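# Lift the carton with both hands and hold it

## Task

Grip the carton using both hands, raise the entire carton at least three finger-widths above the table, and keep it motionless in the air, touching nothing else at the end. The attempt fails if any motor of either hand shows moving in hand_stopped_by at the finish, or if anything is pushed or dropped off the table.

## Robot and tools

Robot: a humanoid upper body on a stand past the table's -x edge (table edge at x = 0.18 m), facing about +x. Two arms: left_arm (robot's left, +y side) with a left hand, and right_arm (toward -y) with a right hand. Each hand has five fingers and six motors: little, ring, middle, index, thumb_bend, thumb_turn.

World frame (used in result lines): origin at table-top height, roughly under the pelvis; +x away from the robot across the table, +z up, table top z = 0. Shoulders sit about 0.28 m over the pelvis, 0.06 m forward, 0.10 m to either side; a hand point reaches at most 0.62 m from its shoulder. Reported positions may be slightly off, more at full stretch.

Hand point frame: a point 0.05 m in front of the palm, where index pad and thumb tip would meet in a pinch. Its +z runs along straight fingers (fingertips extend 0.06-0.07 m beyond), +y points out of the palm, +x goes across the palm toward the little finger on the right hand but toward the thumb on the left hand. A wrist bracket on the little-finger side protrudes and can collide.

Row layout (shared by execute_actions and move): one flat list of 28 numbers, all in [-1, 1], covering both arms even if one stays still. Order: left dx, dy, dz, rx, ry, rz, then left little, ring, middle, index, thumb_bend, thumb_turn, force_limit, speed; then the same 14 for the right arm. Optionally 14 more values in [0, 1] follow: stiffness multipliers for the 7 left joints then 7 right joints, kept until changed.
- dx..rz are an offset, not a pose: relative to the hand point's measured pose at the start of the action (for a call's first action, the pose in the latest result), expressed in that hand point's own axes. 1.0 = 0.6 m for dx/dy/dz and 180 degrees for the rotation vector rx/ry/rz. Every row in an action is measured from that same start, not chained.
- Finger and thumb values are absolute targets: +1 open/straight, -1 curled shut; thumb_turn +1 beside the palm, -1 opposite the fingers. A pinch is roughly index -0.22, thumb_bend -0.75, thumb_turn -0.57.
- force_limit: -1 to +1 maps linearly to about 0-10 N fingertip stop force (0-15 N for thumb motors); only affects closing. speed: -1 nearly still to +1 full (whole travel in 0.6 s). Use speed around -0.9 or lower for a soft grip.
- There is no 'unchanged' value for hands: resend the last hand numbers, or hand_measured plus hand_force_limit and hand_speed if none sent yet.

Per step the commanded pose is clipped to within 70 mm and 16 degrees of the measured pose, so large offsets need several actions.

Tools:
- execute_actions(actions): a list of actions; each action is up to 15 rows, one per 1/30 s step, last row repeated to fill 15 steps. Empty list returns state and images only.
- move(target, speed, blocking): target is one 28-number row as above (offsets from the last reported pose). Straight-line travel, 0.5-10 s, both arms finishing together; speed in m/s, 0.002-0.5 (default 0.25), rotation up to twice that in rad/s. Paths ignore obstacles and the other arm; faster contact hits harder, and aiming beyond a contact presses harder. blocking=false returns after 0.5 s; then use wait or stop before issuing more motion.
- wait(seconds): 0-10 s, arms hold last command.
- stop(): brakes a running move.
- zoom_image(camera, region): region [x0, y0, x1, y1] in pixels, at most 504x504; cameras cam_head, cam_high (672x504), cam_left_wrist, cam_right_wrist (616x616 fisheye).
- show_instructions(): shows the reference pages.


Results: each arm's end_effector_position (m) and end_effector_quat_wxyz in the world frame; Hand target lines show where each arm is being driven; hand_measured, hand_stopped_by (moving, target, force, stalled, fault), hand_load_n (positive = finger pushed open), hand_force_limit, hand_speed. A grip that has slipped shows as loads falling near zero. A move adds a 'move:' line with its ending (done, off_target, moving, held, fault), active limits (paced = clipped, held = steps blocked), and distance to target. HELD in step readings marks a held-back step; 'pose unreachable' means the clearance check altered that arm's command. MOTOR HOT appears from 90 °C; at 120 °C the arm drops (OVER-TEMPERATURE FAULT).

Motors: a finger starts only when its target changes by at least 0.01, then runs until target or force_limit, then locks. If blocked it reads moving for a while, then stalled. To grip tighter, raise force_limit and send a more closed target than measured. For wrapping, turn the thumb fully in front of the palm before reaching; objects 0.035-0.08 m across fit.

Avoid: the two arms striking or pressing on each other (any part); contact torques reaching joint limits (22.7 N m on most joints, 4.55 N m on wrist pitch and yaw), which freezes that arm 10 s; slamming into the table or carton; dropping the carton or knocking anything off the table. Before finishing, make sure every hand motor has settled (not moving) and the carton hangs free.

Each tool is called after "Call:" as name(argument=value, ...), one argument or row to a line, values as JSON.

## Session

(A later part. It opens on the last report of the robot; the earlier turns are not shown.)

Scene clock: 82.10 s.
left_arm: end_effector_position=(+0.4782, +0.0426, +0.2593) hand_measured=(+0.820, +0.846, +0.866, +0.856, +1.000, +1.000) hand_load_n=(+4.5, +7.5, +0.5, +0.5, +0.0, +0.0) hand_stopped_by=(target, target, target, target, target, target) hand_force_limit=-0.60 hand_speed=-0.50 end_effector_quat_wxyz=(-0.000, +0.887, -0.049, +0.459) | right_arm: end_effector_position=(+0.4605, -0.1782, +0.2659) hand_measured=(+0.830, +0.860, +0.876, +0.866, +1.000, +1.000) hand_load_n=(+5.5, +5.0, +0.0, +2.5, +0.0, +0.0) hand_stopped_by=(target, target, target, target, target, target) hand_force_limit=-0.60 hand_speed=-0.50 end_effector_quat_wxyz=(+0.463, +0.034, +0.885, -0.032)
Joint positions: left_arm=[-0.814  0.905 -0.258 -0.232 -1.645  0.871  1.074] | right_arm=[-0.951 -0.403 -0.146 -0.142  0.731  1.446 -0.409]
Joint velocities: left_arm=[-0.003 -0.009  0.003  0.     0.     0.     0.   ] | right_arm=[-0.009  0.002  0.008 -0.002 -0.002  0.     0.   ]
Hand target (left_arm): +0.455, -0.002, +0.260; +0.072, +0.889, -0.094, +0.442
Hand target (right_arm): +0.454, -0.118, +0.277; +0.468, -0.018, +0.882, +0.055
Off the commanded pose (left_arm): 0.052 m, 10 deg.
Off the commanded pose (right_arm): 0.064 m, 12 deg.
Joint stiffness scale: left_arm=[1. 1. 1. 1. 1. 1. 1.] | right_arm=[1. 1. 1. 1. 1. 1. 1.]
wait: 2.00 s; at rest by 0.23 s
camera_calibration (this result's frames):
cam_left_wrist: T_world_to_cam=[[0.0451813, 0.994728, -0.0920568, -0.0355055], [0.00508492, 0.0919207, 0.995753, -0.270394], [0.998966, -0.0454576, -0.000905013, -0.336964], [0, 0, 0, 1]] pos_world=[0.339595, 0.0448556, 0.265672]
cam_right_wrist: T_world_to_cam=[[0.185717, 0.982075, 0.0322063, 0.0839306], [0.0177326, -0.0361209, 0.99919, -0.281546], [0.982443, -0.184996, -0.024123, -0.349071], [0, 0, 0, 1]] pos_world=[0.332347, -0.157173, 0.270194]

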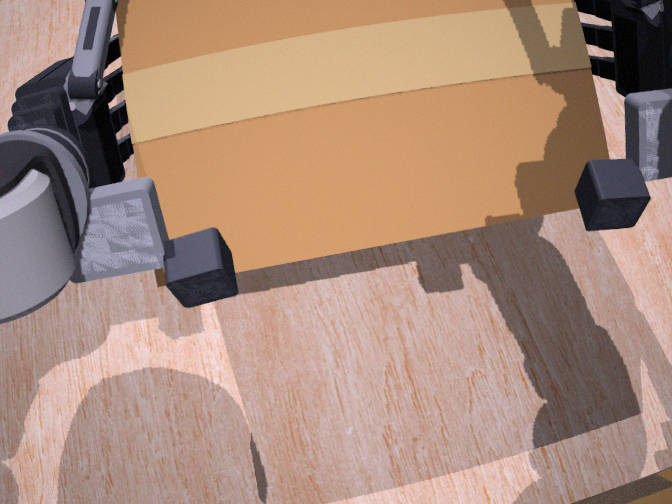

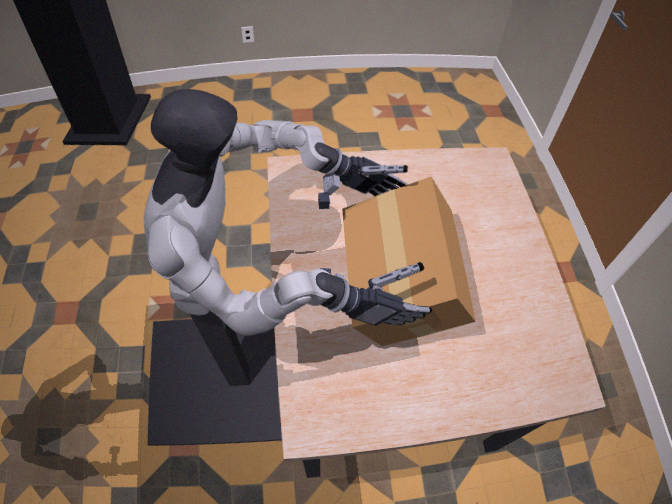

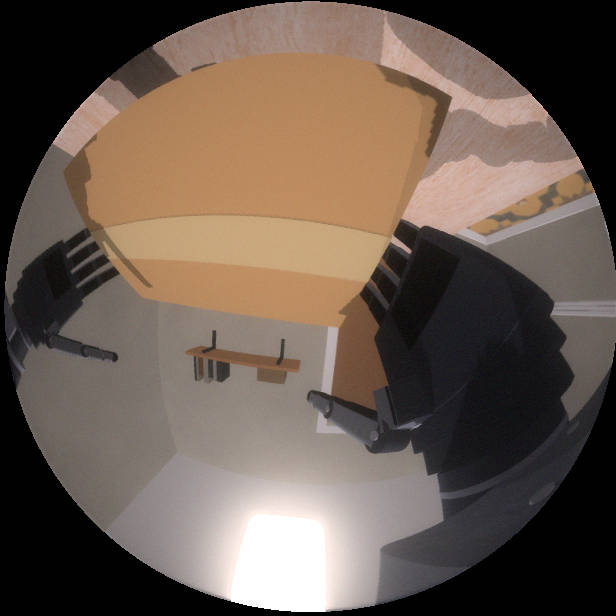

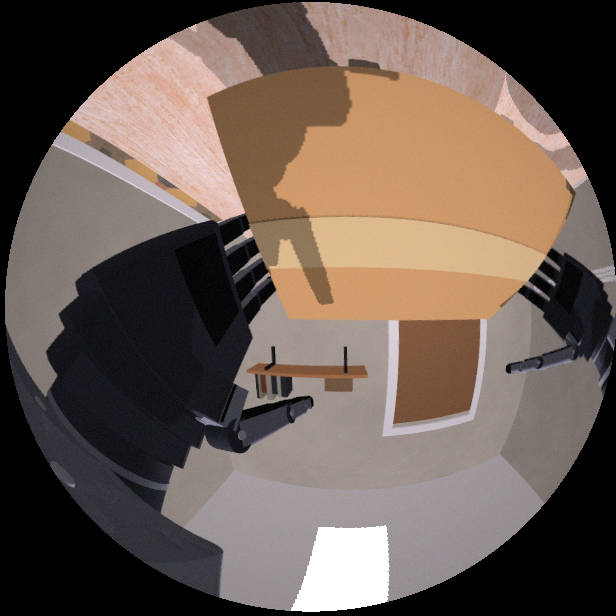

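Call:
execute_actions(
  actions=[
    [[-0.015,0.0818,-0.0228,-0.0537,-0.009,0.0032,0.82,0.845,0.865,0.855,1,1,-0.6,-0.5,-0.007,0.1042,-0.0214,-0.0651,-0.0032,-0.0032,0.83,0.86,0.875,0.865,1,1,-0.6,-0.5],[-0.0135,0.082,-0.0236,-0.0538,-0.0083,0.0034,0.82,0.845,0.865,0.855,1,1,-0.6,-0.5,-0.0087,0.1044,-0.0222,-0.0652,-0.004,-0.0034,0.83,0.86,0.875,0.865,1,1,-0.6,-0.5],[-0.012,0.0822,-0.0244,-0.0539,-0.0076,0.0036,0.82,0.845,0.865,0.855,1,1,-0.6,-0.5,-0.0104,0.1046,-0.023,-0.0653,-0.0048,-0.0036,0.83,0.86,0.875,0.865,1,1,-0.6,-0.5],[-0.0105,0.0824,-0.0252,-0.054,-0.0069,0.0038,0.82,0.845,0.865,0.855,1,1,-0.6,-0.5,-0.0121,0.1048,-0.0238,-0.0654,-0.0056,-0.0038,0.83,0.86,0.875,0.865,1,1,-0.6,-0.5],[-0.009,0.0826,-0.026,-0.0541,-0.0062,0.004,0.82,0.845,0.865,0.855,1,1,-0.6,-0.5,-0.0138,0.105,-0.0246,-0.0655,-0.0064,-0.004,0.83,0.86,0.875,0.865,1,1,-0.6,-0.5],[-0.0075,0.0828,-0.0268,-0.0542,-0.0055,0.0042,0.82,0.845,0.865,0.855,1,1,-0.6,-0.5,-0.0155,0.1052,-0.0254,-0.0656,-0.0072,-0.0042,0.83,0.86,0.875,0.865,1,1,-0.6,-0.5],[-0.006,0.083,-0.0276,-0.0543,-0.0048,0.0044,0.82,0.845,0.865,0.855,1,1,-0.6,-0.5,-0.0172,0.1054,-0.0262,-0.0657,-0.008,-0.0044,0.83,0.86,0.875,0.865,1,1,-0.6,-0.5],[-0.0045,0.083,-0.0284,-0.0544,-0.0041,0.0046,0.82,0.845,0.865,0.855,1,1,-0.6,-0.5,-0.0189,0.1055,-0.027,-0.0658,-0.0088,-0.0046,0.83,0.86,0.875,0.865,1,1,-0.6,-0.5],[-0.003,0.083,-0.0292,-0.0545,-0.0034,0.0048,0.82,0.845,0.865,0.855,1,1,-0.6,-0.5,-0.0206,0.1055,-0.0278,-0.0659,-0.0096,-0.0048,0.83,0.86,0.875,0.865,1,1,-0.6,-0.5],[-0.0015,0.083,-0.03,-0.0546,-0.0027,0.005,0.82,0.845,0.865,0.855,1,1,-0.6,-0.5,-0.0223,0.1055,-0.0286,-0.066,-0.0104,-0.005,0.83,0.86,0.875,0.865,1,1,-0.6,-0.5],[0,0.083,-0.0308,-0.0547,-0.002,0.0052,0.82,0.845,0.865,0.855,1,1,-0.6,-0.5,-0.024,0.1055,-0.0294,-0.0661,-0.0112,-0.0052,0.83,0.86,0.875,0.865,1,1,-0.6,-0.5],[0.0015,0.083,-0.0316,-0.0548,-0.0013,0.0054,0.82,0.845,0.865,0.855,1,1,-0.6,-0.5,-0.0257,0.1055,-0.0302,-0.0662,-0.012,-0.0054,0.83,0.86,0.875,0.865,1,1,-0.6,-0.5],[0.003,0.083,-0.0324,-0.0549,-0.0006,0.0056,0.82,0.845,0.865,0.855,1,1,-0.6,-0.5,-0.0274,0.1055,-0.031,-0.0663,-0.0128,-0.0056,0.83,0.86,0.875,0.865,1,1,-0.6,-0.5],[0.0045,0.083,-0.0332,-0.055,0.0001,0.0058,0.82,0.845,0.865,0.855,1,1,-0.6,-0.5,-0.0291,0.1055,-0.0318,-0.0664,-0.0136,-0.0058,0.83,0.86,0.875,0.865,1,1,-0.6,-0.5],[0.006,0.083,-0.034,-0.055,0.0008,0.006,0.82,0.845,0.865,0.855,1,1,-0.6,-0.5,-0.0308,0.1055,-0.0326,-0.0665,-0.0144,-0.006,0.83,0.86,0.875,0.865,1,1,-0.6,-0.5]],
  ],
)

Call:
wait(
  seconds=0.4,
)

Scene clock: 92.30 s.
left_arm: end_effector_position=(+0.4815, +0.0413, +0.2701) hand_measured=(+0.820, +0.846, +0.866, +0.856, +1.000, +1.000) hand_load_n=(+3.5, +7.5, +0.5, +1.0, +0.0, +0.0) hand_stopped_by=(target, target, target, target, target, target) hand_force_limit=-0.60 hand_speed=-0.50 end_effector_quat_wxyz=(-0.001, +0.882, -0.051, +0.469) | right_arm: end_effector_position=(+0.4644, -0.1788, +0.2772) hand_measured=(+0.830, +0.860, +0.876, +0.866, +1.000, +1.000) hand_load_n=(+5.5, +5.0, +0.0, +2.5, +0.0, +0.0) hand_stopped_by=(target, target, target, target, target, target) hand_force_limit=-0.60 hand_speed=-0.50 end_effector_quat_wxyz=(+0.473, +0.033, +0.880, -0.034)
Joint positions: left_arm=[-0.84   0.904 -0.246 -0.23  -1.645  0.888  1.081] | right_arm=[-0.981 -0.4   -0.154 -0.143  0.697  1.456 -0.384]
Joint velocities: left_arm=[-0.044  0.014  0.069 -0.012 -0.015  0.048  0.021] | right_arm=[-0.046 -0.005 -0.018 -0.011 -0.064  0.031  0.063]
Hand target (left_arm): +0.458, -0.004, +0.273; +0.071, +0.882, -0.099, +0.455
Hand target (right_arm): +0.457, -0.117, +0.292; +0.484, -0.024, +0.873, +0.054
Off the commanded pose (left_arm): 0.053 m, 10 deg.
Off the commanded pose (right_arm): 0.066 m, 12 deg.
Joint stiffness scale: left_arm=[1. 1. 1. 1. 1. 1. 1.] | right_arm=[1. 1. 1. 1. 1. 1. 1.]
Step readings (end_effector_position):
0: left_arm (+0.4782, +0.0426, +0.2593) | right_arm (+0.4605, -0.1782, +0.2659)
1: left_arm (+0.4782, +0.0426, +0.2593) | right_arm (+0.4605, -0.1782, +0.2659)
2: left_arm (+0.4782, +0.0425, +0.2591) | right_arm (+0.4607, -0.1782, +0.2658)
4: left_arm (+0.4784, +0.0421, +0.2594) | right_arm (+0.4611, -0.1784, +0.2660)
8: left_arm (+0.4793, +0.0415, +0.2625) | right_arm (+0.4623, -0.1787, +0.2693)
15: end_effector_position above
camera_calibration (this result's frames):
cam_left_wrist: T_world_to_cam=[[0.0498774, 0.994765, -0.0891907, -0.0364703], [-0.0179339, 0.0901795, 0.995764, -0.269919], [0.998594, -0.0480666, 0.0223379, -0.346248], [0, 0, 0, 1]] pos_world=[0.34274, 0.0439776, 0.273257]
cam_right_wrist: T_world_to_cam=[[0.183921, 0.9825, 0.0294478, 0.0851769], [-0.00574853, -0.0288832, 0.999566, -0.28089], [0.982924, -0.18401, 0.000335706, -0.35958], [0, 0, 0, 1]] pos_world=[0.33616, -0.157966, 0.278381]

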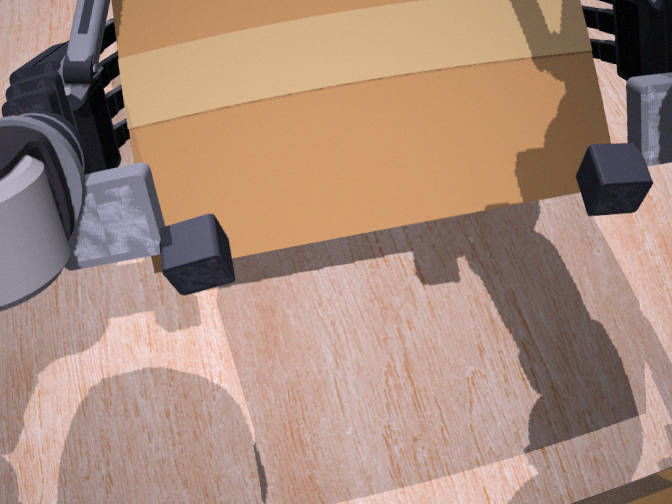

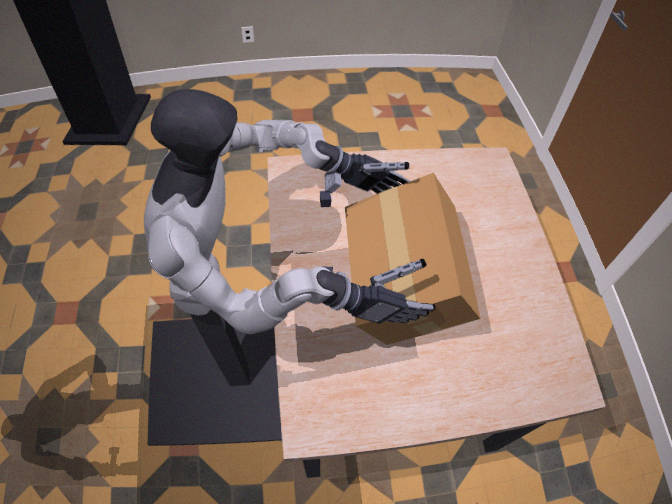

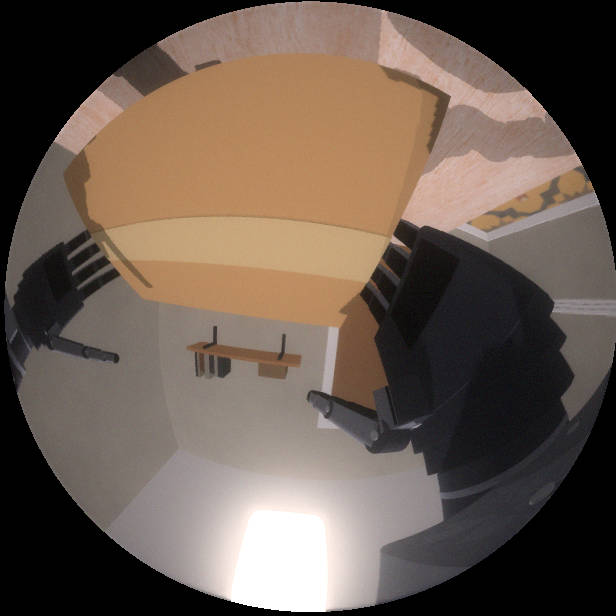

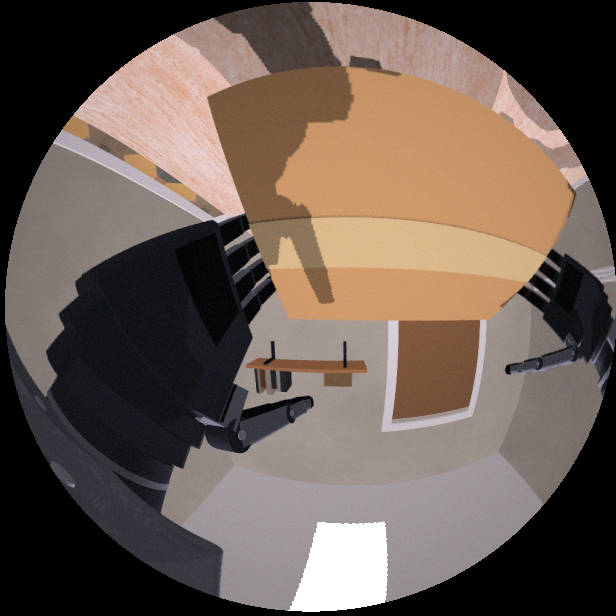

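Scene clock: 92.70 s.
left_arm: end_effector_position=(+0.4820, +0.0413, +0.2728) hand_measured=(+0.820, +0.846, +0.866, +0.856, +1.000, +1.000) hand_load_n=(+3.5, +7.5, +1.0, +1.0, +0.0, +0.0) hand_stopped_by=(target, target, target, target, target, target) hand_force_limit=-0.60 hand_speed=-0.50 end_effector_quat_wxyz=(-0.001, +0.880, -0.051, +0.472) | right_arm: end_effector_position=(+0.4650, -0.1788, +0.2800) hand_measured=(+0.830, +0.860, +0.876, +0.866, +1.000, +1.000) hand_load_n=(+5.0, +5.0, +0.0, +3.0, +0.0, +0.0) hand_stopped_by=(target, target, target, target, target, target) hand_force_limit=-0.60 hand_speed=-0.50 end_effector_quat_wxyz=(+0.476, +0.032, +0.878, -0.034)
Joint positions: left_arm=[-0.844  0.905 -0.243 -0.231 -1.646  0.89   1.082] | right_arm=[-0.986 -0.4   -0.156 -0.145  0.693  1.458 -0.381]
Joint velocities: left_arm=[ 0.017  0.002 -0.008  0.006  0.012  0.     0.   ] | right_arm=[ 0.005  0.    -0.002 -0.006 -0.002  0.     0.   ]
Hand target (left_arm): +0.458, -0.004, +0.273; +0.071, +0.882, -0.099, +0.455
Hand target (right_arm): +0.457, -0.117, +0.292; +0.484, -0.024, +0.873, +0.054
Off the commanded pose (left_arm): 0.053 m, 10 deg.
Off the commanded pose (right_arm): 0.066 m, 12 deg.
Joint stiffness scale: left_arm=[1. 1. 1. 1. 1. 1. 1.] | right_arm=[1. 1. 1. 1. 1. 1. 1.]
wait: 0.40 s; at rest by 0.23 s
camera_calibration (this result's frames):
cam_left_wrist: T_world_to_cam=[[0.0505537, 0.994744, -0.0890412, -0.0366373], [-0.0240114, 0.09034, 0.995621, -0.269625], [0.998433, -0.0481943, 0.0284522, -0.348462], [0, 0, 0, 1]] pos_world=[0.343294, 0.0440088, 0.275097]
cam_right_wrist: T_world_to_cam=[[0.182954, 0.982676, 0.0295947, 0.0853652], [-0.011684, -0.0279273, 0.999542, -0.280654], [0.983052, -0.183215, 0.00637223, -0.36173], [0, 0, 0, 1]] pos_world=[0.336702, -0.157999, 0.280304]

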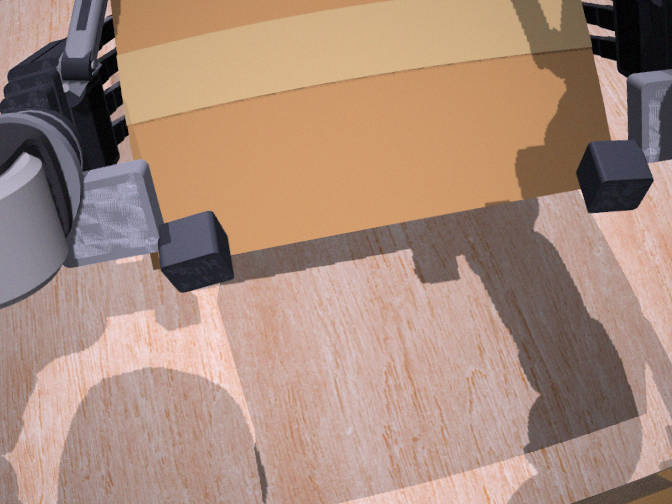

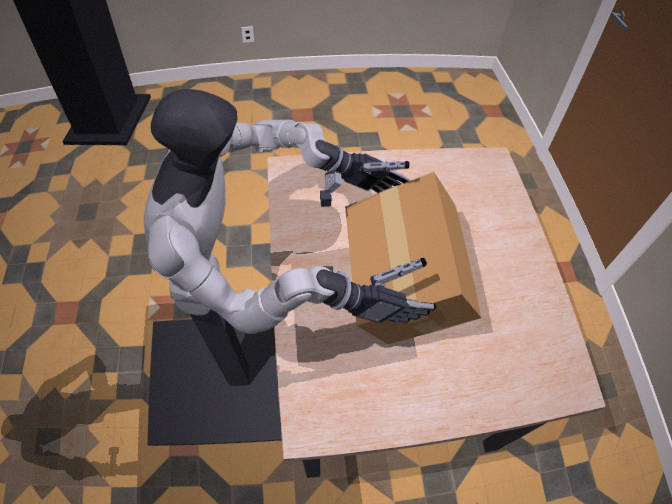

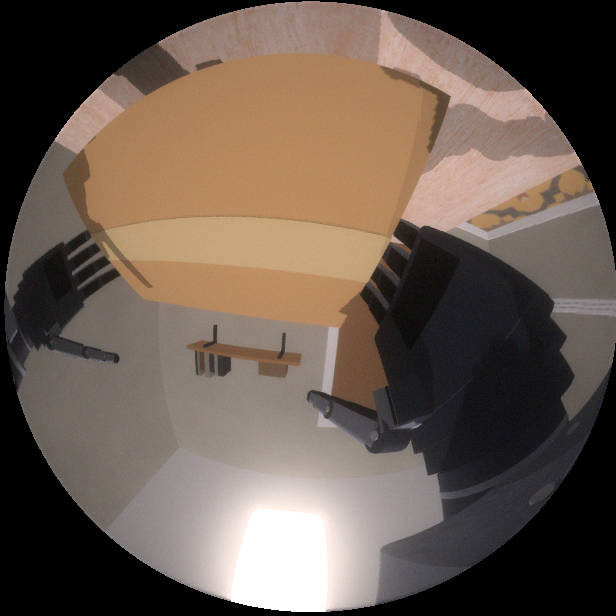

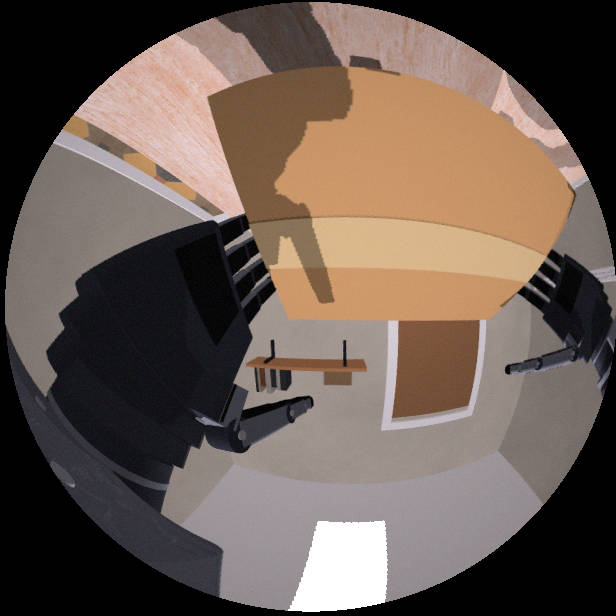

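Call:
execute_actions(
  actions=[
    [[-0.0143,0.0824,-0.0271,-0.055,-0.008,0.0042,0.82,0.845,0.865,0.855,1,1,-0.6,-0.5,-0.0091,0.106,-0.0258,-0.067,-0.0058,-0.0037,0.83,0.86,0.875,0.865,1,1,-0.6,-0.5],[-0.0121,0.0824,-0.0282,-0.055,-0.007,0.0044,0.82,0.845,0.865,0.855,1,1,-0.6,-0.5,-0.0115,0.106,-0.0269,-0.067,-0.0069,-0.0039,0.83,0.86,0.875,0.865,1,1,-0.6,-0.5],[-0.0099,0.0824,-0.0293,-0.055,-0.006,0.0046,0.82,0.845,0.865,0.855,1,1,-0.6,-0.5,-0.0139,0.106,-0.028,-0.067,-0.008,-0.0041,0.83,0.86,0.875,0.865,1,1,-0.6,-0.5],[-0.0077,0.0824,-0.0304,-0.055,-0.005,0.0048,0.82,0.845,0.865,0.855,1,1,-0.6,-0.5,-0.0163,0.106,-0.0291,-0.067,-0.0091,-0.0043,0.83,0.86,0.875,0.865,1,1,-0.6,-0.5],[-0.0055,0.0824,-0.0315,-0.055,-0.004,0.005,0.82,0.845,0.865,0.855,1,1,-0.6,-0.5,-0.0187,0.106,-0.0302,-0.067,-0.0102,-0.0045,0.83,0.86,0.875,0.865,1,1,-0.6,-0.5],[-0.0033,0.0824,-0.0326,-0.055,-0.003,0.0052,0.82,0.845,0.865,0.855,1,1,-0.6,-0.5,-0.0211,0.106,-0.0313,-0.067,-0.0113,-0.0047,0.83,0.86,0.875,0.865,1,1,-0.6,-0.5],[-0.0011,0.0824,-0.0337,-0.055,-0.002,0.0054,0.82,0.845,0.865,0.855,1,1,-0.6,-0.5,-0.0235,0.106,-0.0324,-0.067,-0.0124,-0.0049,0.83,0.86,0.875,0.865,1,1,-0.6,-0.5],[0.0011,0.0824,-0.0348,-0.055,-0.001,0.0056,0.82,0.845,0.865,0.855,1,1,-0.6,-0.5,-0.0259,0.106,-0.0335,-0.067,-0.0135,-0.0051,0.83,0.86,0.875,0.865,1,1,-0.6,-0.5],[0.0033,0.0824,-0.0359,-0.055,0,0.0058,0.82,0.845,0.865,0.855,1,1,-0.6,-0.5,-0.0283,0.106,-0.0346,-0.067,-0.0146,-0.0053,0.83,0.86,0.875,0.865,1,1,-0.6,-0.5],[0.0055,0.0824,-0.037,-0.055,0.001,0.006,0.82,0.845,0.865,0.855,1,1,-0.6,-0.5,-0.0307,0.106,-0.0357,-0.067,-0.0157,-0.0055,0.83,0.86,0.875,0.865,1,1,-0.6,-0.5],[0.0077,0.0824,-0.0381,-0.055,0.002,0.0062,0.82,0.845,0.865,0.855,1,1,-0.6,-0.5,-0.0331,0.106,-0.0368,-0.067,-0.0168,-0.0057,0.83,0.86,0.875,0.865,1,1,-0.6,-0.5],[0.0099,0.0824,-0.0392,-0.055,0.003,0.0064,0.82,0.845,0.865,0.855,1,1,-0.6,-0.5,-0.0355,0.106,-0.0379,-0.067,-0.0179,-0.0059,0.83,0.86,0.875,0.865,1,1,-0.6,-0.5],[0.0121,0.0824,-0.0403,-0.055,0.004,0.0066,0.82,0.845,0.865,0.855,1,1,-0.6,-0.5,-0.0379,0.106,-0.039,-0.067,-0.019,-0.0061,0.83,0.86,0.875,0.865,1,1,-0.6,-0.5],[0.0143,0.0824,-0.0414,-0.055,0.005,0.0068,0.82,0.845,0.865,0.855,1,1,-0.6,-0.5,-0.0403,0.106,-0.0401,-0.067,-0.0201,-0.0063,0.83,0.86,0.875,0.865,1,1,-0.6,-0.5],[0.0165,0.0824,-0.0425,-0.055,0.006,0.007,0.82,0.845,0.865,0.855,1,1,-0.6,-0.5,-0.0427,0.106,-0.0412,-0.067,-0.0212,-0.0065,0.83,0.86,0.875,0.865,1,1,-0.6,-0.5]],
  ],
)

Call:
wait(
  seconds=0.4,
)

Scene clock: 94.67 s.
left_arm: end_effector_position=(+0.4848, +0.0400, +0.2926) hand_measured=(+0.820, +0.846, +0.866, +0.856, +1.000, +1.000) hand_load_n=(+2.5, +7.5, +1.0, +1.5, +0.0, +0.0) hand_stopped_by=(target, target, target, target, target, target) hand_force_limit=-0.60 hand_speed=-0.50 end_effector_quat_wxyz=(-0.001, +0.870, -0.051, +0.490) | right_arm: end_effector_position=(+0.4681, -0.1795, +0.2996) hand_measured=(+0.830, +0.860, +0.876, +0.866, +1.000, +1.000) hand_load_n=(+4.5, +4.5, +0.0, +3.5, +0.0, +0.0) hand_stopped_by=(target, target, target, target, target, target) hand_force_limit=-0.60 hand_speed=-0.50 end_effector_quat_wxyz=(+0.495, +0.030, +0.868, -0.037)
Joint positions: left_arm=[-0.88   0.909 -0.219 -0.244 -1.66   0.911  1.106] | right_arm=[-1.023 -0.4   -0.175 -0.165  0.665  1.477 -0.36 ]
Joint velocities: left_arm=[-0.091  0.005  0.057 -0.02  -0.034  0.049  0.056] | right_arm=[-0.094 -0.008 -0.044 -0.048 -0.06   0.054  0.038]
Hand target (left_arm): +0.460, -0.005, +0.294; +0.069, +0.871, -0.103, +0.475
Hand target (right_arm): +0.460, -0.117, +0.314; +0.505, -0.030, +0.861, +0.050
Off the commanded pose (left_arm): 0.053 m, 10 deg.
Off the commanded pose (right_arm): 0.067 m, 12 deg.
Joint stiffness scale: left_arm=[1. 1. 1. 1. 1. 1. 1.] | right_arm=[1. 1. 1. 1. 1. 1. 1.]
Step readings (end_effector_position):
0: left_arm (+0.4820, +0.0413, +0.2728) | right_arm (+0.4650, -0.1788, +0.2800)
1: left_arm (+0.4820, +0.0414, +0.2728) | right_arm (+0.4650, -0.1788, +0.2800)
2: left_arm (+0.4819, +0.0414, +0.2727) | right_arm (+0.4649, -0.1787, +0.2800)
4: left_arm (+0.4819, +0.0413, +0.2735) | right_arm (+0.4648, -0.1786, +0.2803)
8: left_arm (+0.4825, +0.0406, +0.2788) | right_arm (+0.4656, -0.1792, +0.2856)
15: end_effector_position above
camera_calibration (this result's frames):
cam_left_wrist: T_world_to_cam=[[0.0559143, 0.994577, -0.0876921, -0.0367222], [-0.0655099, 0.0912947, 0.993667, -0.268479], [0.996284, -0.0498154, 0.0702593, -0.36295], [0, 0, 0, 1]] pos_world=[0.346067, 0.0429532, 0.289059]
cam_right_wrist: T_world_to_cam=[[0.180631, 0.983112, 0.0293939, 0.086192], [-0.0548462, -0.0197708, 0.998299, -0.278248], [0.98202, -0.181936, 0.0503487, -0.377539], [0, 0, 0, 1]] pos_world=[0.339921, -0.158926, 0.29425]

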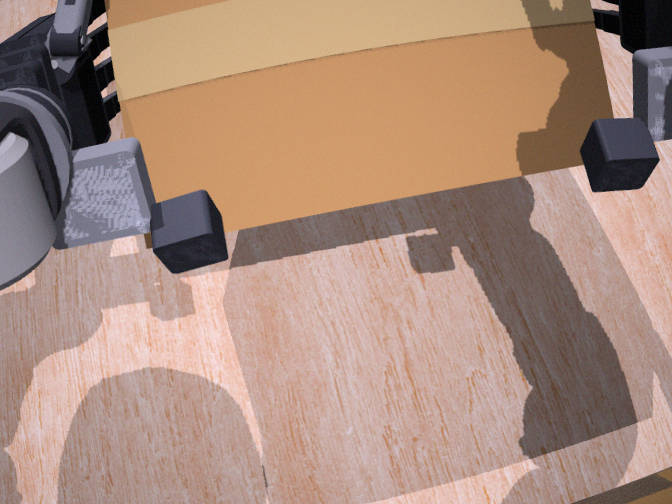

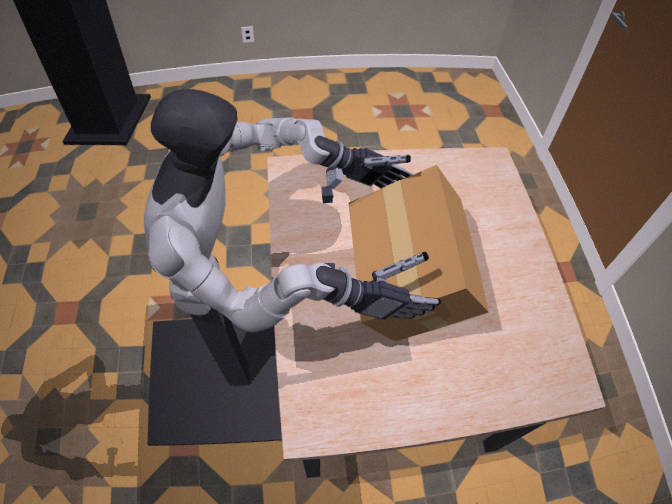

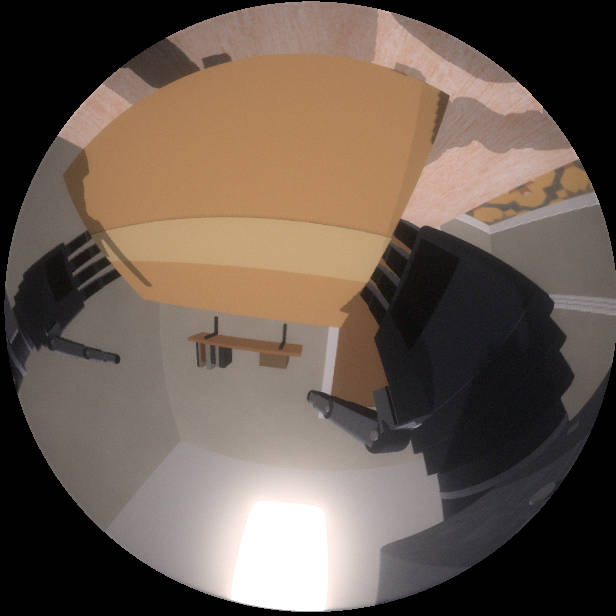

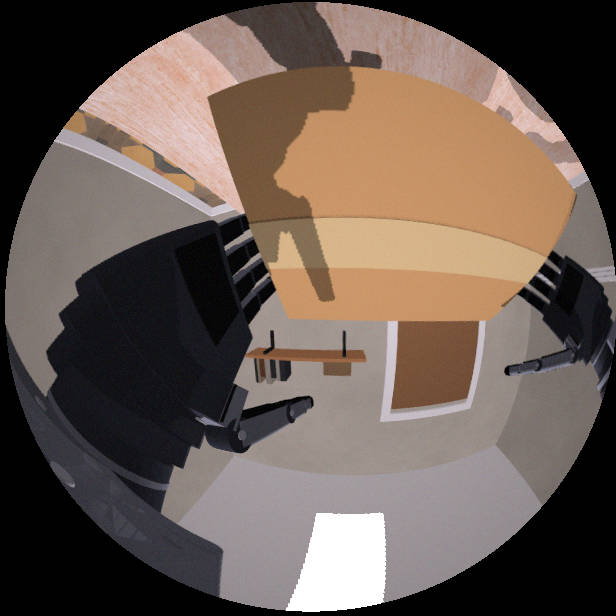

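Scene clock: 95.07 s.
left_arm: end_effector_position=(+0.4852, +0.0399, +0.2961) hand_measured=(+0.820, +0.846, +0.866, +0.856, +1.000, +1.000) hand_load_n=(+2.5, +7.5, +1.0, +2.0, +0.0, +0.0) hand_stopped_by=(target, target, target, target, target, target) hand_force_limit=-0.60 hand_speed=-0.50 end_effector_quat_wxyz=(-0.001, +0.868, -0.052, +0.493) | right_arm: end_effector_position=(+0.4686, -0.1795, +0.3030) hand_measured=(+0.830, +0.860, +0.876, +0.866, +1.000, +1.000) hand_load_n=(+4.5, +4.5, +0.0, +3.5, +0.0, +0.0) hand_stopped_by=(target, target, target, target, target, target) hand_force_limit=-0.60 hand_speed=-0.50 end_effector_quat_wxyz=(+0.498, +0.030, +0.866, -0.038)
Joint positions: left_arm=[-0.887  0.91  -0.215 -0.246 -1.663  0.914  1.109] | right_arm=[-1.031 -0.399 -0.178 -0.168  0.661  1.481 -0.358]
Joint velocities: left_arm=[0.    0.014 0.02  0.008 0.014 0.    0.   ] | right_arm=[-0.015  0.     0.002  0.005 -0.005  0.     0.   ]
Hand target (left_arm): +0.460, -0.005, +0.294; +0.069, +0.871, -0.103, +0.475
Hand target (right_arm): +0.460, -0.117, +0.314; +0.505, -0.030, +0.861, +0.050
Off the commanded pose (left_arm): 0.053 m, 10 deg.
Off the commanded pose (right_arm): 0.067 m, 12 deg.
Joint stiffness scale: left_arm=[1. 1. 1. 1. 1. 1. 1.] | right_arm=[1. 1. 1. 1. 1. 1. 1.]
wait: 0.40 s; at rest by 0.23 s
camera_calibration (this result's frames):
cam_left_wrist: T_world_to_cam=[[0.05697, 0.99456, -0.0872084, -0.0369585], [-0.0729246, 0.0912623, 0.993153, -0.268191], [0.995709, -0.0502203, 0.077727, -0.365529], [0, 0, 0, 1]] pos_world=[0.346508, 0.0428762, 0.291543]
cam_right_wrist: T_world_to_cam=[[0.180445, 0.983158, 0.0289729, 0.0862379], [-0.0617945, -0.0180666, 0.997925, -0.277949], [0.981642, -0.181861, 0.0574937, -0.38018], [0, 0, 0, 1]] pos_world=[0.340463, -0.158947, 0.296731]

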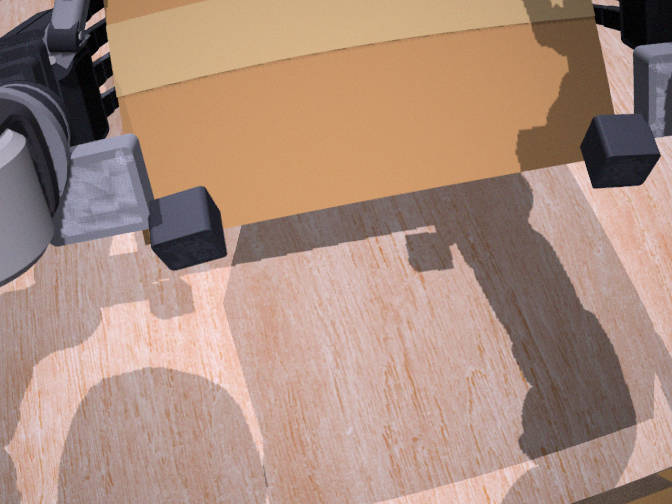

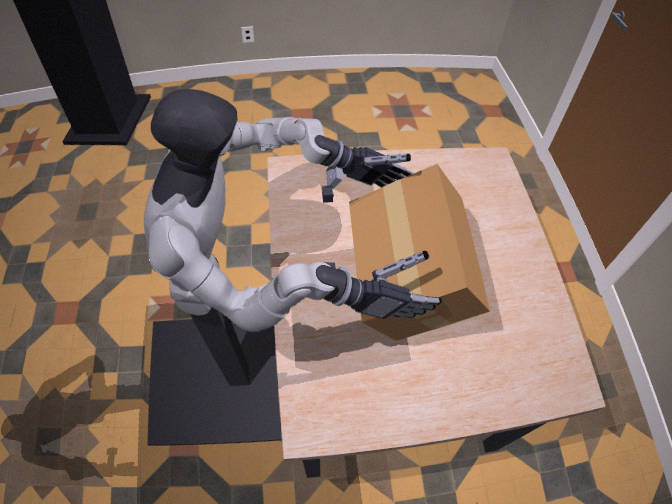

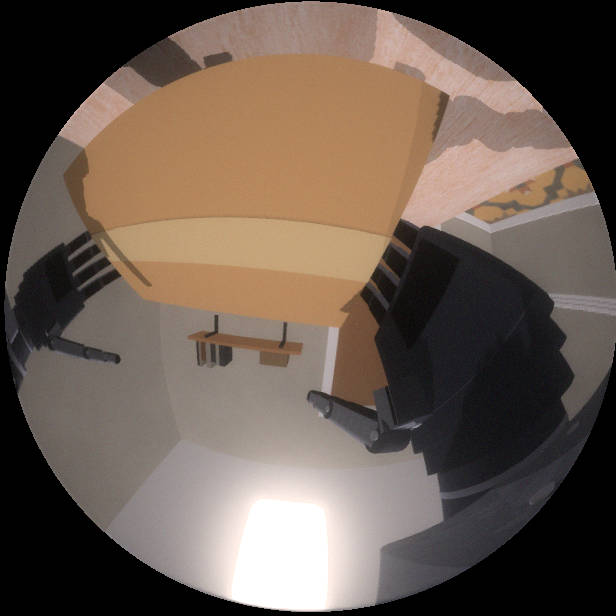

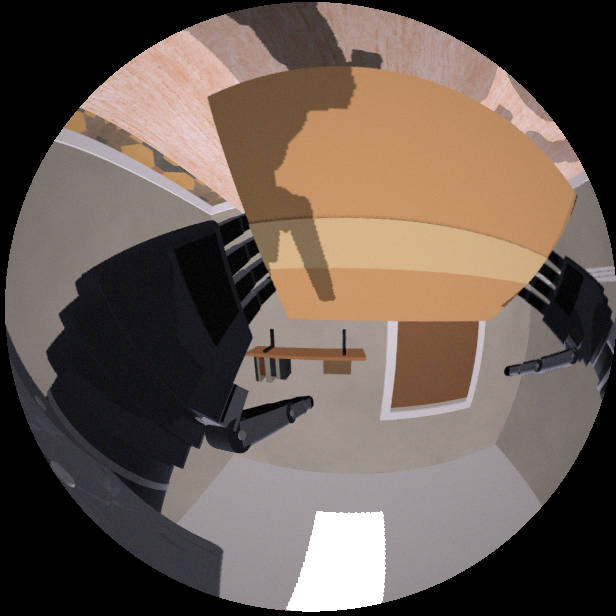

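Call:
execute_actions(
  actions=[
    [[-0.0167,0.082,-0.0269,-0.055,-0.0087,0.0056,0.82,0.845,0.865,0.855,1,1,-0.6,-0.5,-0.0099,0.107,-0.0254,-0.068,-0.0059,-0.0036,0.83,0.86,0.875,0.865,1,1,-0.6,-0.5],[-0.0142,0.0818,-0.028,-0.055,-0.0076,0.0057,0.82,0.845,0.865,0.855,1,1,-0.6,-0.5,-0.0126,0.1067,-0.0265,-0.068,-0.0071,-0.0037,0.83,0.86,0.875,0.865,1,1,-0.6,-0.5],[-0.0117,0.0816,-0.0291,-0.055,-0.0065,0.0058,0.82,0.845,0.865,0.855,1,1,-0.6,-0.5,-0.0153,0.1064,-0.0276,-0.068,-0.0083,-0.0038,0.83,0.86,0.875,0.865,1,1,-0.6,-0.5],[-0.0092,0.0814,-0.0302,-0.055,-0.0054,0.0059,0.82,0.845,0.865,0.855,1,1,-0.6,-0.5,-0.018,0.1062,-0.0287,-0.068,-0.0095,-0.0039,0.83,0.86,0.875,0.865,1,1,-0.6,-0.5],[-0.0067,0.0812,-0.0313,-0.055,-0.0043,0.006,0.82,0.845,0.865,0.855,1,1,-0.6,-0.5,-0.0207,0.106,-0.0298,-0.068,-0.0107,-0.004,0.83,0.86,0.875,0.865,1,1,-0.6,-0.5],[-0.0042,0.081,-0.0324,-0.055,-0.0032,0.0061,0.82,0.845,0.865,0.855,1,1,-0.6,-0.5,-0.0234,0.106,-0.0309,-0.068,-0.0119,-0.0041,0.83,0.86,0.875,0.865,1,1,-0.6,-0.5],[-0.0017,0.081,-0.0335,-0.055,-0.0021,0.0062,0.82,0.845,0.865,0.855,1,1,-0.6,-0.5,-0.0261,0.106,-0.032,-0.068,-0.0131,-0.0042,0.83,0.86,0.875,0.865,1,1,-0.6,-0.5],[0.0008,0.081,-0.0346,-0.055,-0.001,0.0063,0.82,0.845,0.865,0.855,1,1,-0.6,-0.5,-0.0288,0.106,-0.0331,-0.068,-0.0143,-0.0043,0.83,0.86,0.875,0.865,1,1,-0.6,-0.5],[0.0033,0.081,-0.0357,-0.055,0.0001,0.0064,0.82,0.845,0.865,0.855,1,1,-0.6,-0.5,-0.0315,0.106,-0.0342,-0.068,-0.0155,-0.0044,0.83,0.86,0.875,0.865,1,1,-0.6,-0.5],[0.0058,0.081,-0.0368,-0.055,0.0012,0.0065,0.82,0.845,0.865,0.855,1,1,-0.6,-0.5,-0.0342,0.106,-0.0353,-0.068,-0.0167,-0.0045,0.83,0.86,0.875,0.865,1,1,-0.6,-0.5],[0.0083,0.081,-0.0379,-0.055,0.0023,0.0066,0.82,0.845,0.865,0.855,1,1,-0.6,-0.5,-0.0369,0.106,-0.0364,-0.068,-0.0179,-0.0046,0.83,0.86,0.875,0.865,1,1,-0.6,-0.5],[0.0108,0.081,-0.039,-0.055,0.0034,0.0067,0.82,0.845,0.865,0.855,1,1,-0.6,-0.5,-0.0396,0.106,-0.0375,-0.068,-0.0191,-0.0047,0.83,0.86,0.875,0.865,1,1,-0.6,-0.5],[0.0133,0.081,-0.0401,-0.055,0.0045,0.0068,0.82,0.845,0.865,0.855,1,1,-0.6,-0.5,-0.0423,0.106,-0.0386,-0.068,-0.0203,-0.0048,0.83,0.86,0.875,0.865,1,1,-0.6,-0.5],[0.0158,0.081,-0.0412,-0.055,0.0056,0.0069,0.82,0.845,0.865,0.855,1,1,-0.6,-0.5,-0.045,0.106,-0.0397,-0.068,-0.0215,-0.0049,0.83,0.86,0.875,0.865,1,1,-0.6,-0.5],[0.0183,0.081,-0.0423,-0.055,0.0067,0.007,0.82,0.845,0.865,0.855,1,1,-0.6,-0.5,-0.0477,0.106,-0.0408,-0.068,-0.0227,-0.005,0.83,0.86,0.875,0.865,1,1,-0.6,-0.5]],
  ],
)

Call:
wait(
  seconds=2,
)

Scene clock: 97.50 s.
left_arm: end_effector_position=(+0.4877, +0.0394, +0.3175) hand_measured=(+0.820, +0.846, +0.866, +0.856, +1.000, +1.000) hand_load_n=(+2.0, +7.5, +1.0, +2.0, +0.0, +0.0) hand_stopped_by=(target, target, target, target, target, target) hand_force_limit=-0.60 hand_speed=-0.50 end_effector_quat_wxyz=(-0.001, +0.857, -0.051, +0.513) | right_arm: end_effector_position=(+0.4720, -0.1800, +0.3244) hand_measured=(+0.830, +0.860, +0.876, +0.866, +1.000, +1.000) hand_load_n=(+4.5, +4.5, +0.0, +3.5, +0.0, +0.0) hand_stopped_by=(target, target, target, target, target, target) hand_force_limit=-0.60 hand_speed=-0.50 end_effector_quat_wxyz=(+0.518, +0.030, +0.854, -0.038)
Joint positions: left_arm=[-0.926  0.916 -0.19  -0.256 -1.677  0.934  1.131] | right_arm=[-1.075 -0.399 -0.197 -0.179  0.631  1.495 -0.334]
Joint velocities: left_arm=[-0.1    0.012  0.066 -0.009 -0.046  0.047  0.057] | right_arm=[-0.115  0.002 -0.035 -0.014 -0.069  0.039  0.038]
Hand target (left_arm): +0.463, -0.006, +0.317; +0.067, +0.858, -0.106, +0.497
Hand target (right_arm): +0.464, -0.118, +0.339; +0.529, -0.033, +0.847, +0.048
Off the commanded pose (left_arm): 0.053 m, 10 deg.
Off the commanded pose (right_arm): 0.067 m, 12 deg.
Joint stiffness scale: left_arm=[1. 1. 1. 1. 1. 1. 1.] | right_arm=[1. 1. 1. 1. 1. 1. 1.]
Step readings (end_effector_position):
0: left_arm (+0.4852, +0.0399, +0.2961) | right_arm (+0.4686, -0.1795, +0.3030)
1: left_arm (+0.4852, +0.0399, +0.2961) | right_arm (+0.4686, -0.1795, +0.3030)
2: left_arm (+0.4851, +0.0400, +0.2960) | right_arm (+0.4686, -0.1795, +0.3030)
4: left_arm (+0.4851, +0.0402, +0.2965) | right_arm (+0.4685, -0.1793, +0.3032)
8: left_arm (+0.4856, +0.0397, +0.3023) | right_arm (+0.4695, -0.1797, +0.3087)
15: end_effector_position above
camera_calibration (this result's frames):
cam_left_wrist: T_world_to_cam=[[0.0604249, 0.99434, -0.0873925, -0.0363261], [-0.117678, 0.0940383, 0.988589, -0.26605], [0.991212, -0.0494512, 0.122694, -0.381871], [0, 0, 0, 1]] pos_world=[0.349401, 0.0422553, 0.306693]
cam_right_wrist: T_world_to_cam=[[0.177954, 0.983415, 0.0350279, 0.0847263], [-0.107659, -0.0159256, 0.99406, -0.2758], [0.978132, -0.180668, 0.103039, -0.397727], [0, 0, 0, 1]] pos_world=[0.34426, -0.15957, 0.312176]

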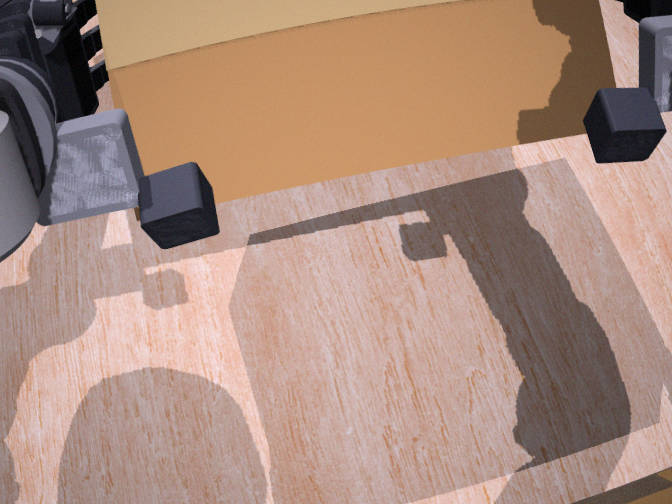

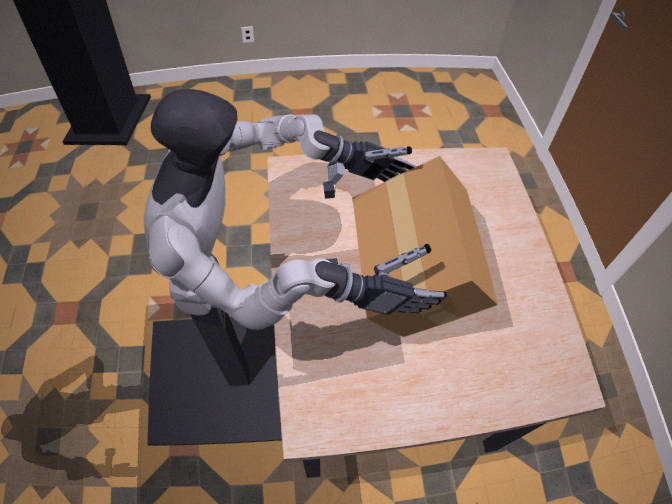

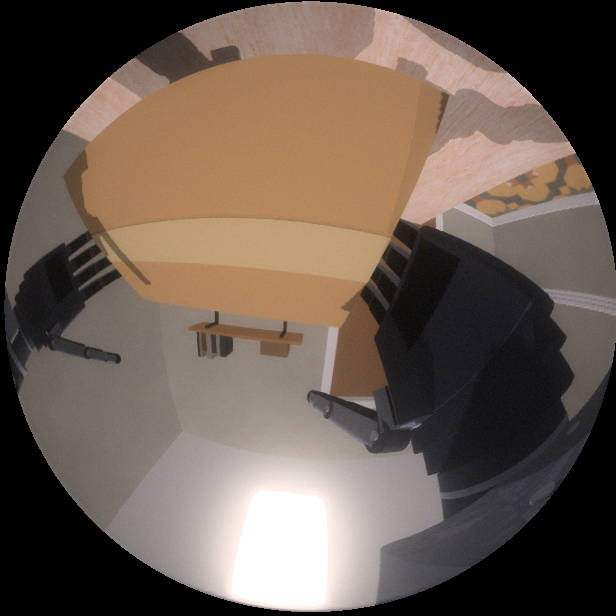

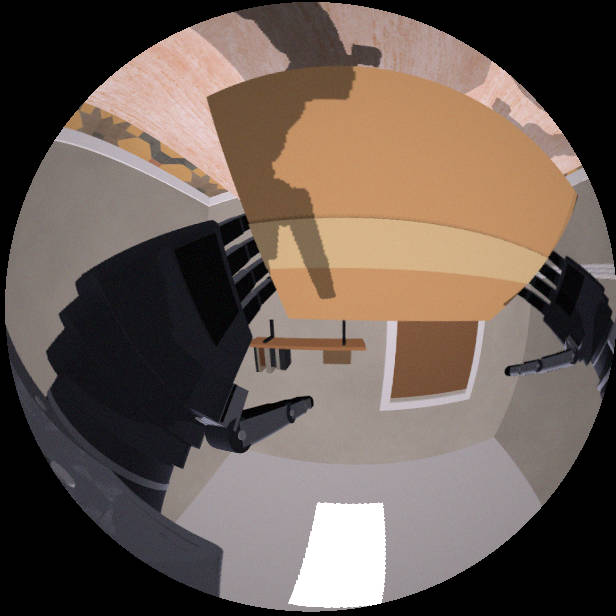

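Scene clock: 99.50 s.
left_arm: end_effector_position=(+0.4881, +0.0392, +0.3215) hand_measured=(+0.820, +0.846, +0.866, +0.856, +1.000, +1.000) hand_load_n=(+2.0, +7.5, +1.0, +2.0, +0.0, +0.0) hand_stopped_by=(target, target, target, target, target, target) hand_force_limit=-0.60 hand_speed=-0.50 end_effector_quat_wxyz=(-0.001, +0.855, -0.051, +0.517) | right_arm: end_effector_position=(+0.4725, -0.1802, +0.3283) hand_measured=(+0.830, +0.860, +0.876, +0.866, +1.000, +1.000) hand_load_n=(+4.5, +4.5, +0.0, +3.5, +0.0, +0.0) hand_stopped_by=(target, target, target, target, target, target) hand_force_limit=-0.60 hand_speed=-0.50 end_effector_quat_wxyz=(+0.521, +0.030, +0.852, -0.039)
Joint positions: left_arm=[-0.934  0.917 -0.186 -0.257 -1.68   0.937  1.135] | right_arm=[-1.083 -0.399 -0.2   -0.181  0.627  1.499 -0.332]
Joint velocities: left_arm=[-0.002  0.    -0.003 -0.008  0.     0.     0.   ] | right_arm=[-0.012  0.     0.005 -0.009  0.002  0.     0.   ]
Hand target (left_arm): +0.463, -0.006, +0.317; +0.067, +0.858, -0.106, +0.497
Hand target (right_arm): +0.464, -0.118, +0.339; +0.529, -0.033, +0.847, +0.048
Off the commanded pose (left_arm): 0.053 m, 10 deg.
Off the commanded pose (right_arm): 0.067 m, 12 deg.
Joint stiffness scale: left_arm=[1. 1. 1. 1. 1. 1. 1.] | right_arm=[1. 1. 1. 1. 1. 1. 1.]
wait: 2.00 s; at rest by 0.23 s
camera_calibration (this result's frames):
cam_left_wrist: T_world_to_cam=[[0.0615721, 0.994251, -0.0876038, -0.0362615], [-0.125792, 0.0948006, 0.987517, -0.265593], [0.990144, -0.0497836, 0.130906, -0.384784], [0, 0, 0, 1]] pos_world=[0.349815, 0.0420754, 0.309471]
cam_right_wrist: T_world_to_cam=[[0.178417, 0.983341, 0.0347559, 0.0844957], [-0.115657, -0.0141192, 0.993189, -0.275248], [0.977134, -0.181222, 0.111211, -0.400957], [0, 0, 0, 1]] pos_world=[0.344879, -0.159637, 0.315028]

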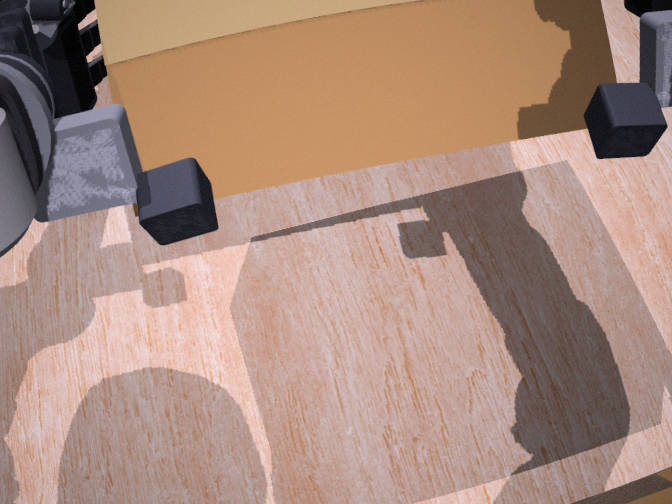

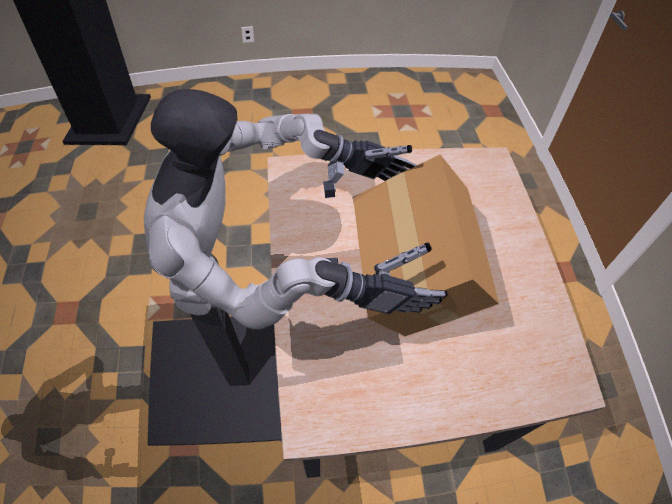

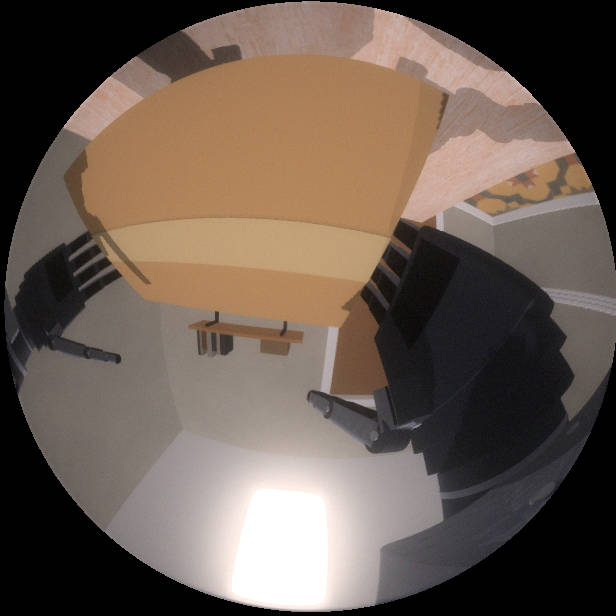

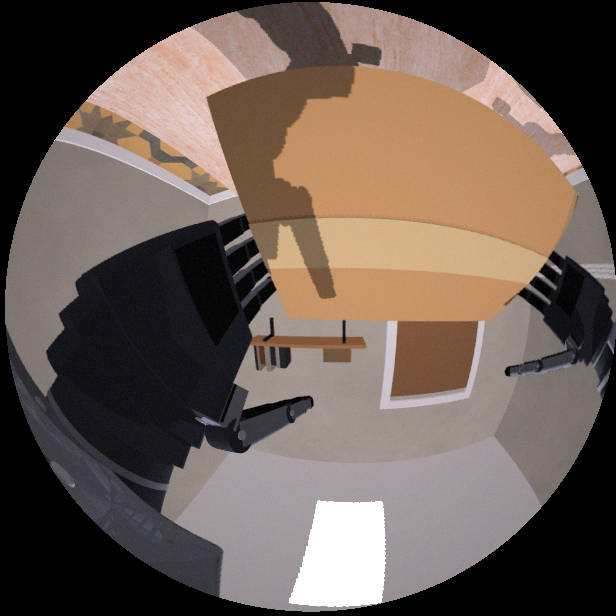

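Call:
finished_scene(
  scene=2,
)

The scene is finished: the task was done.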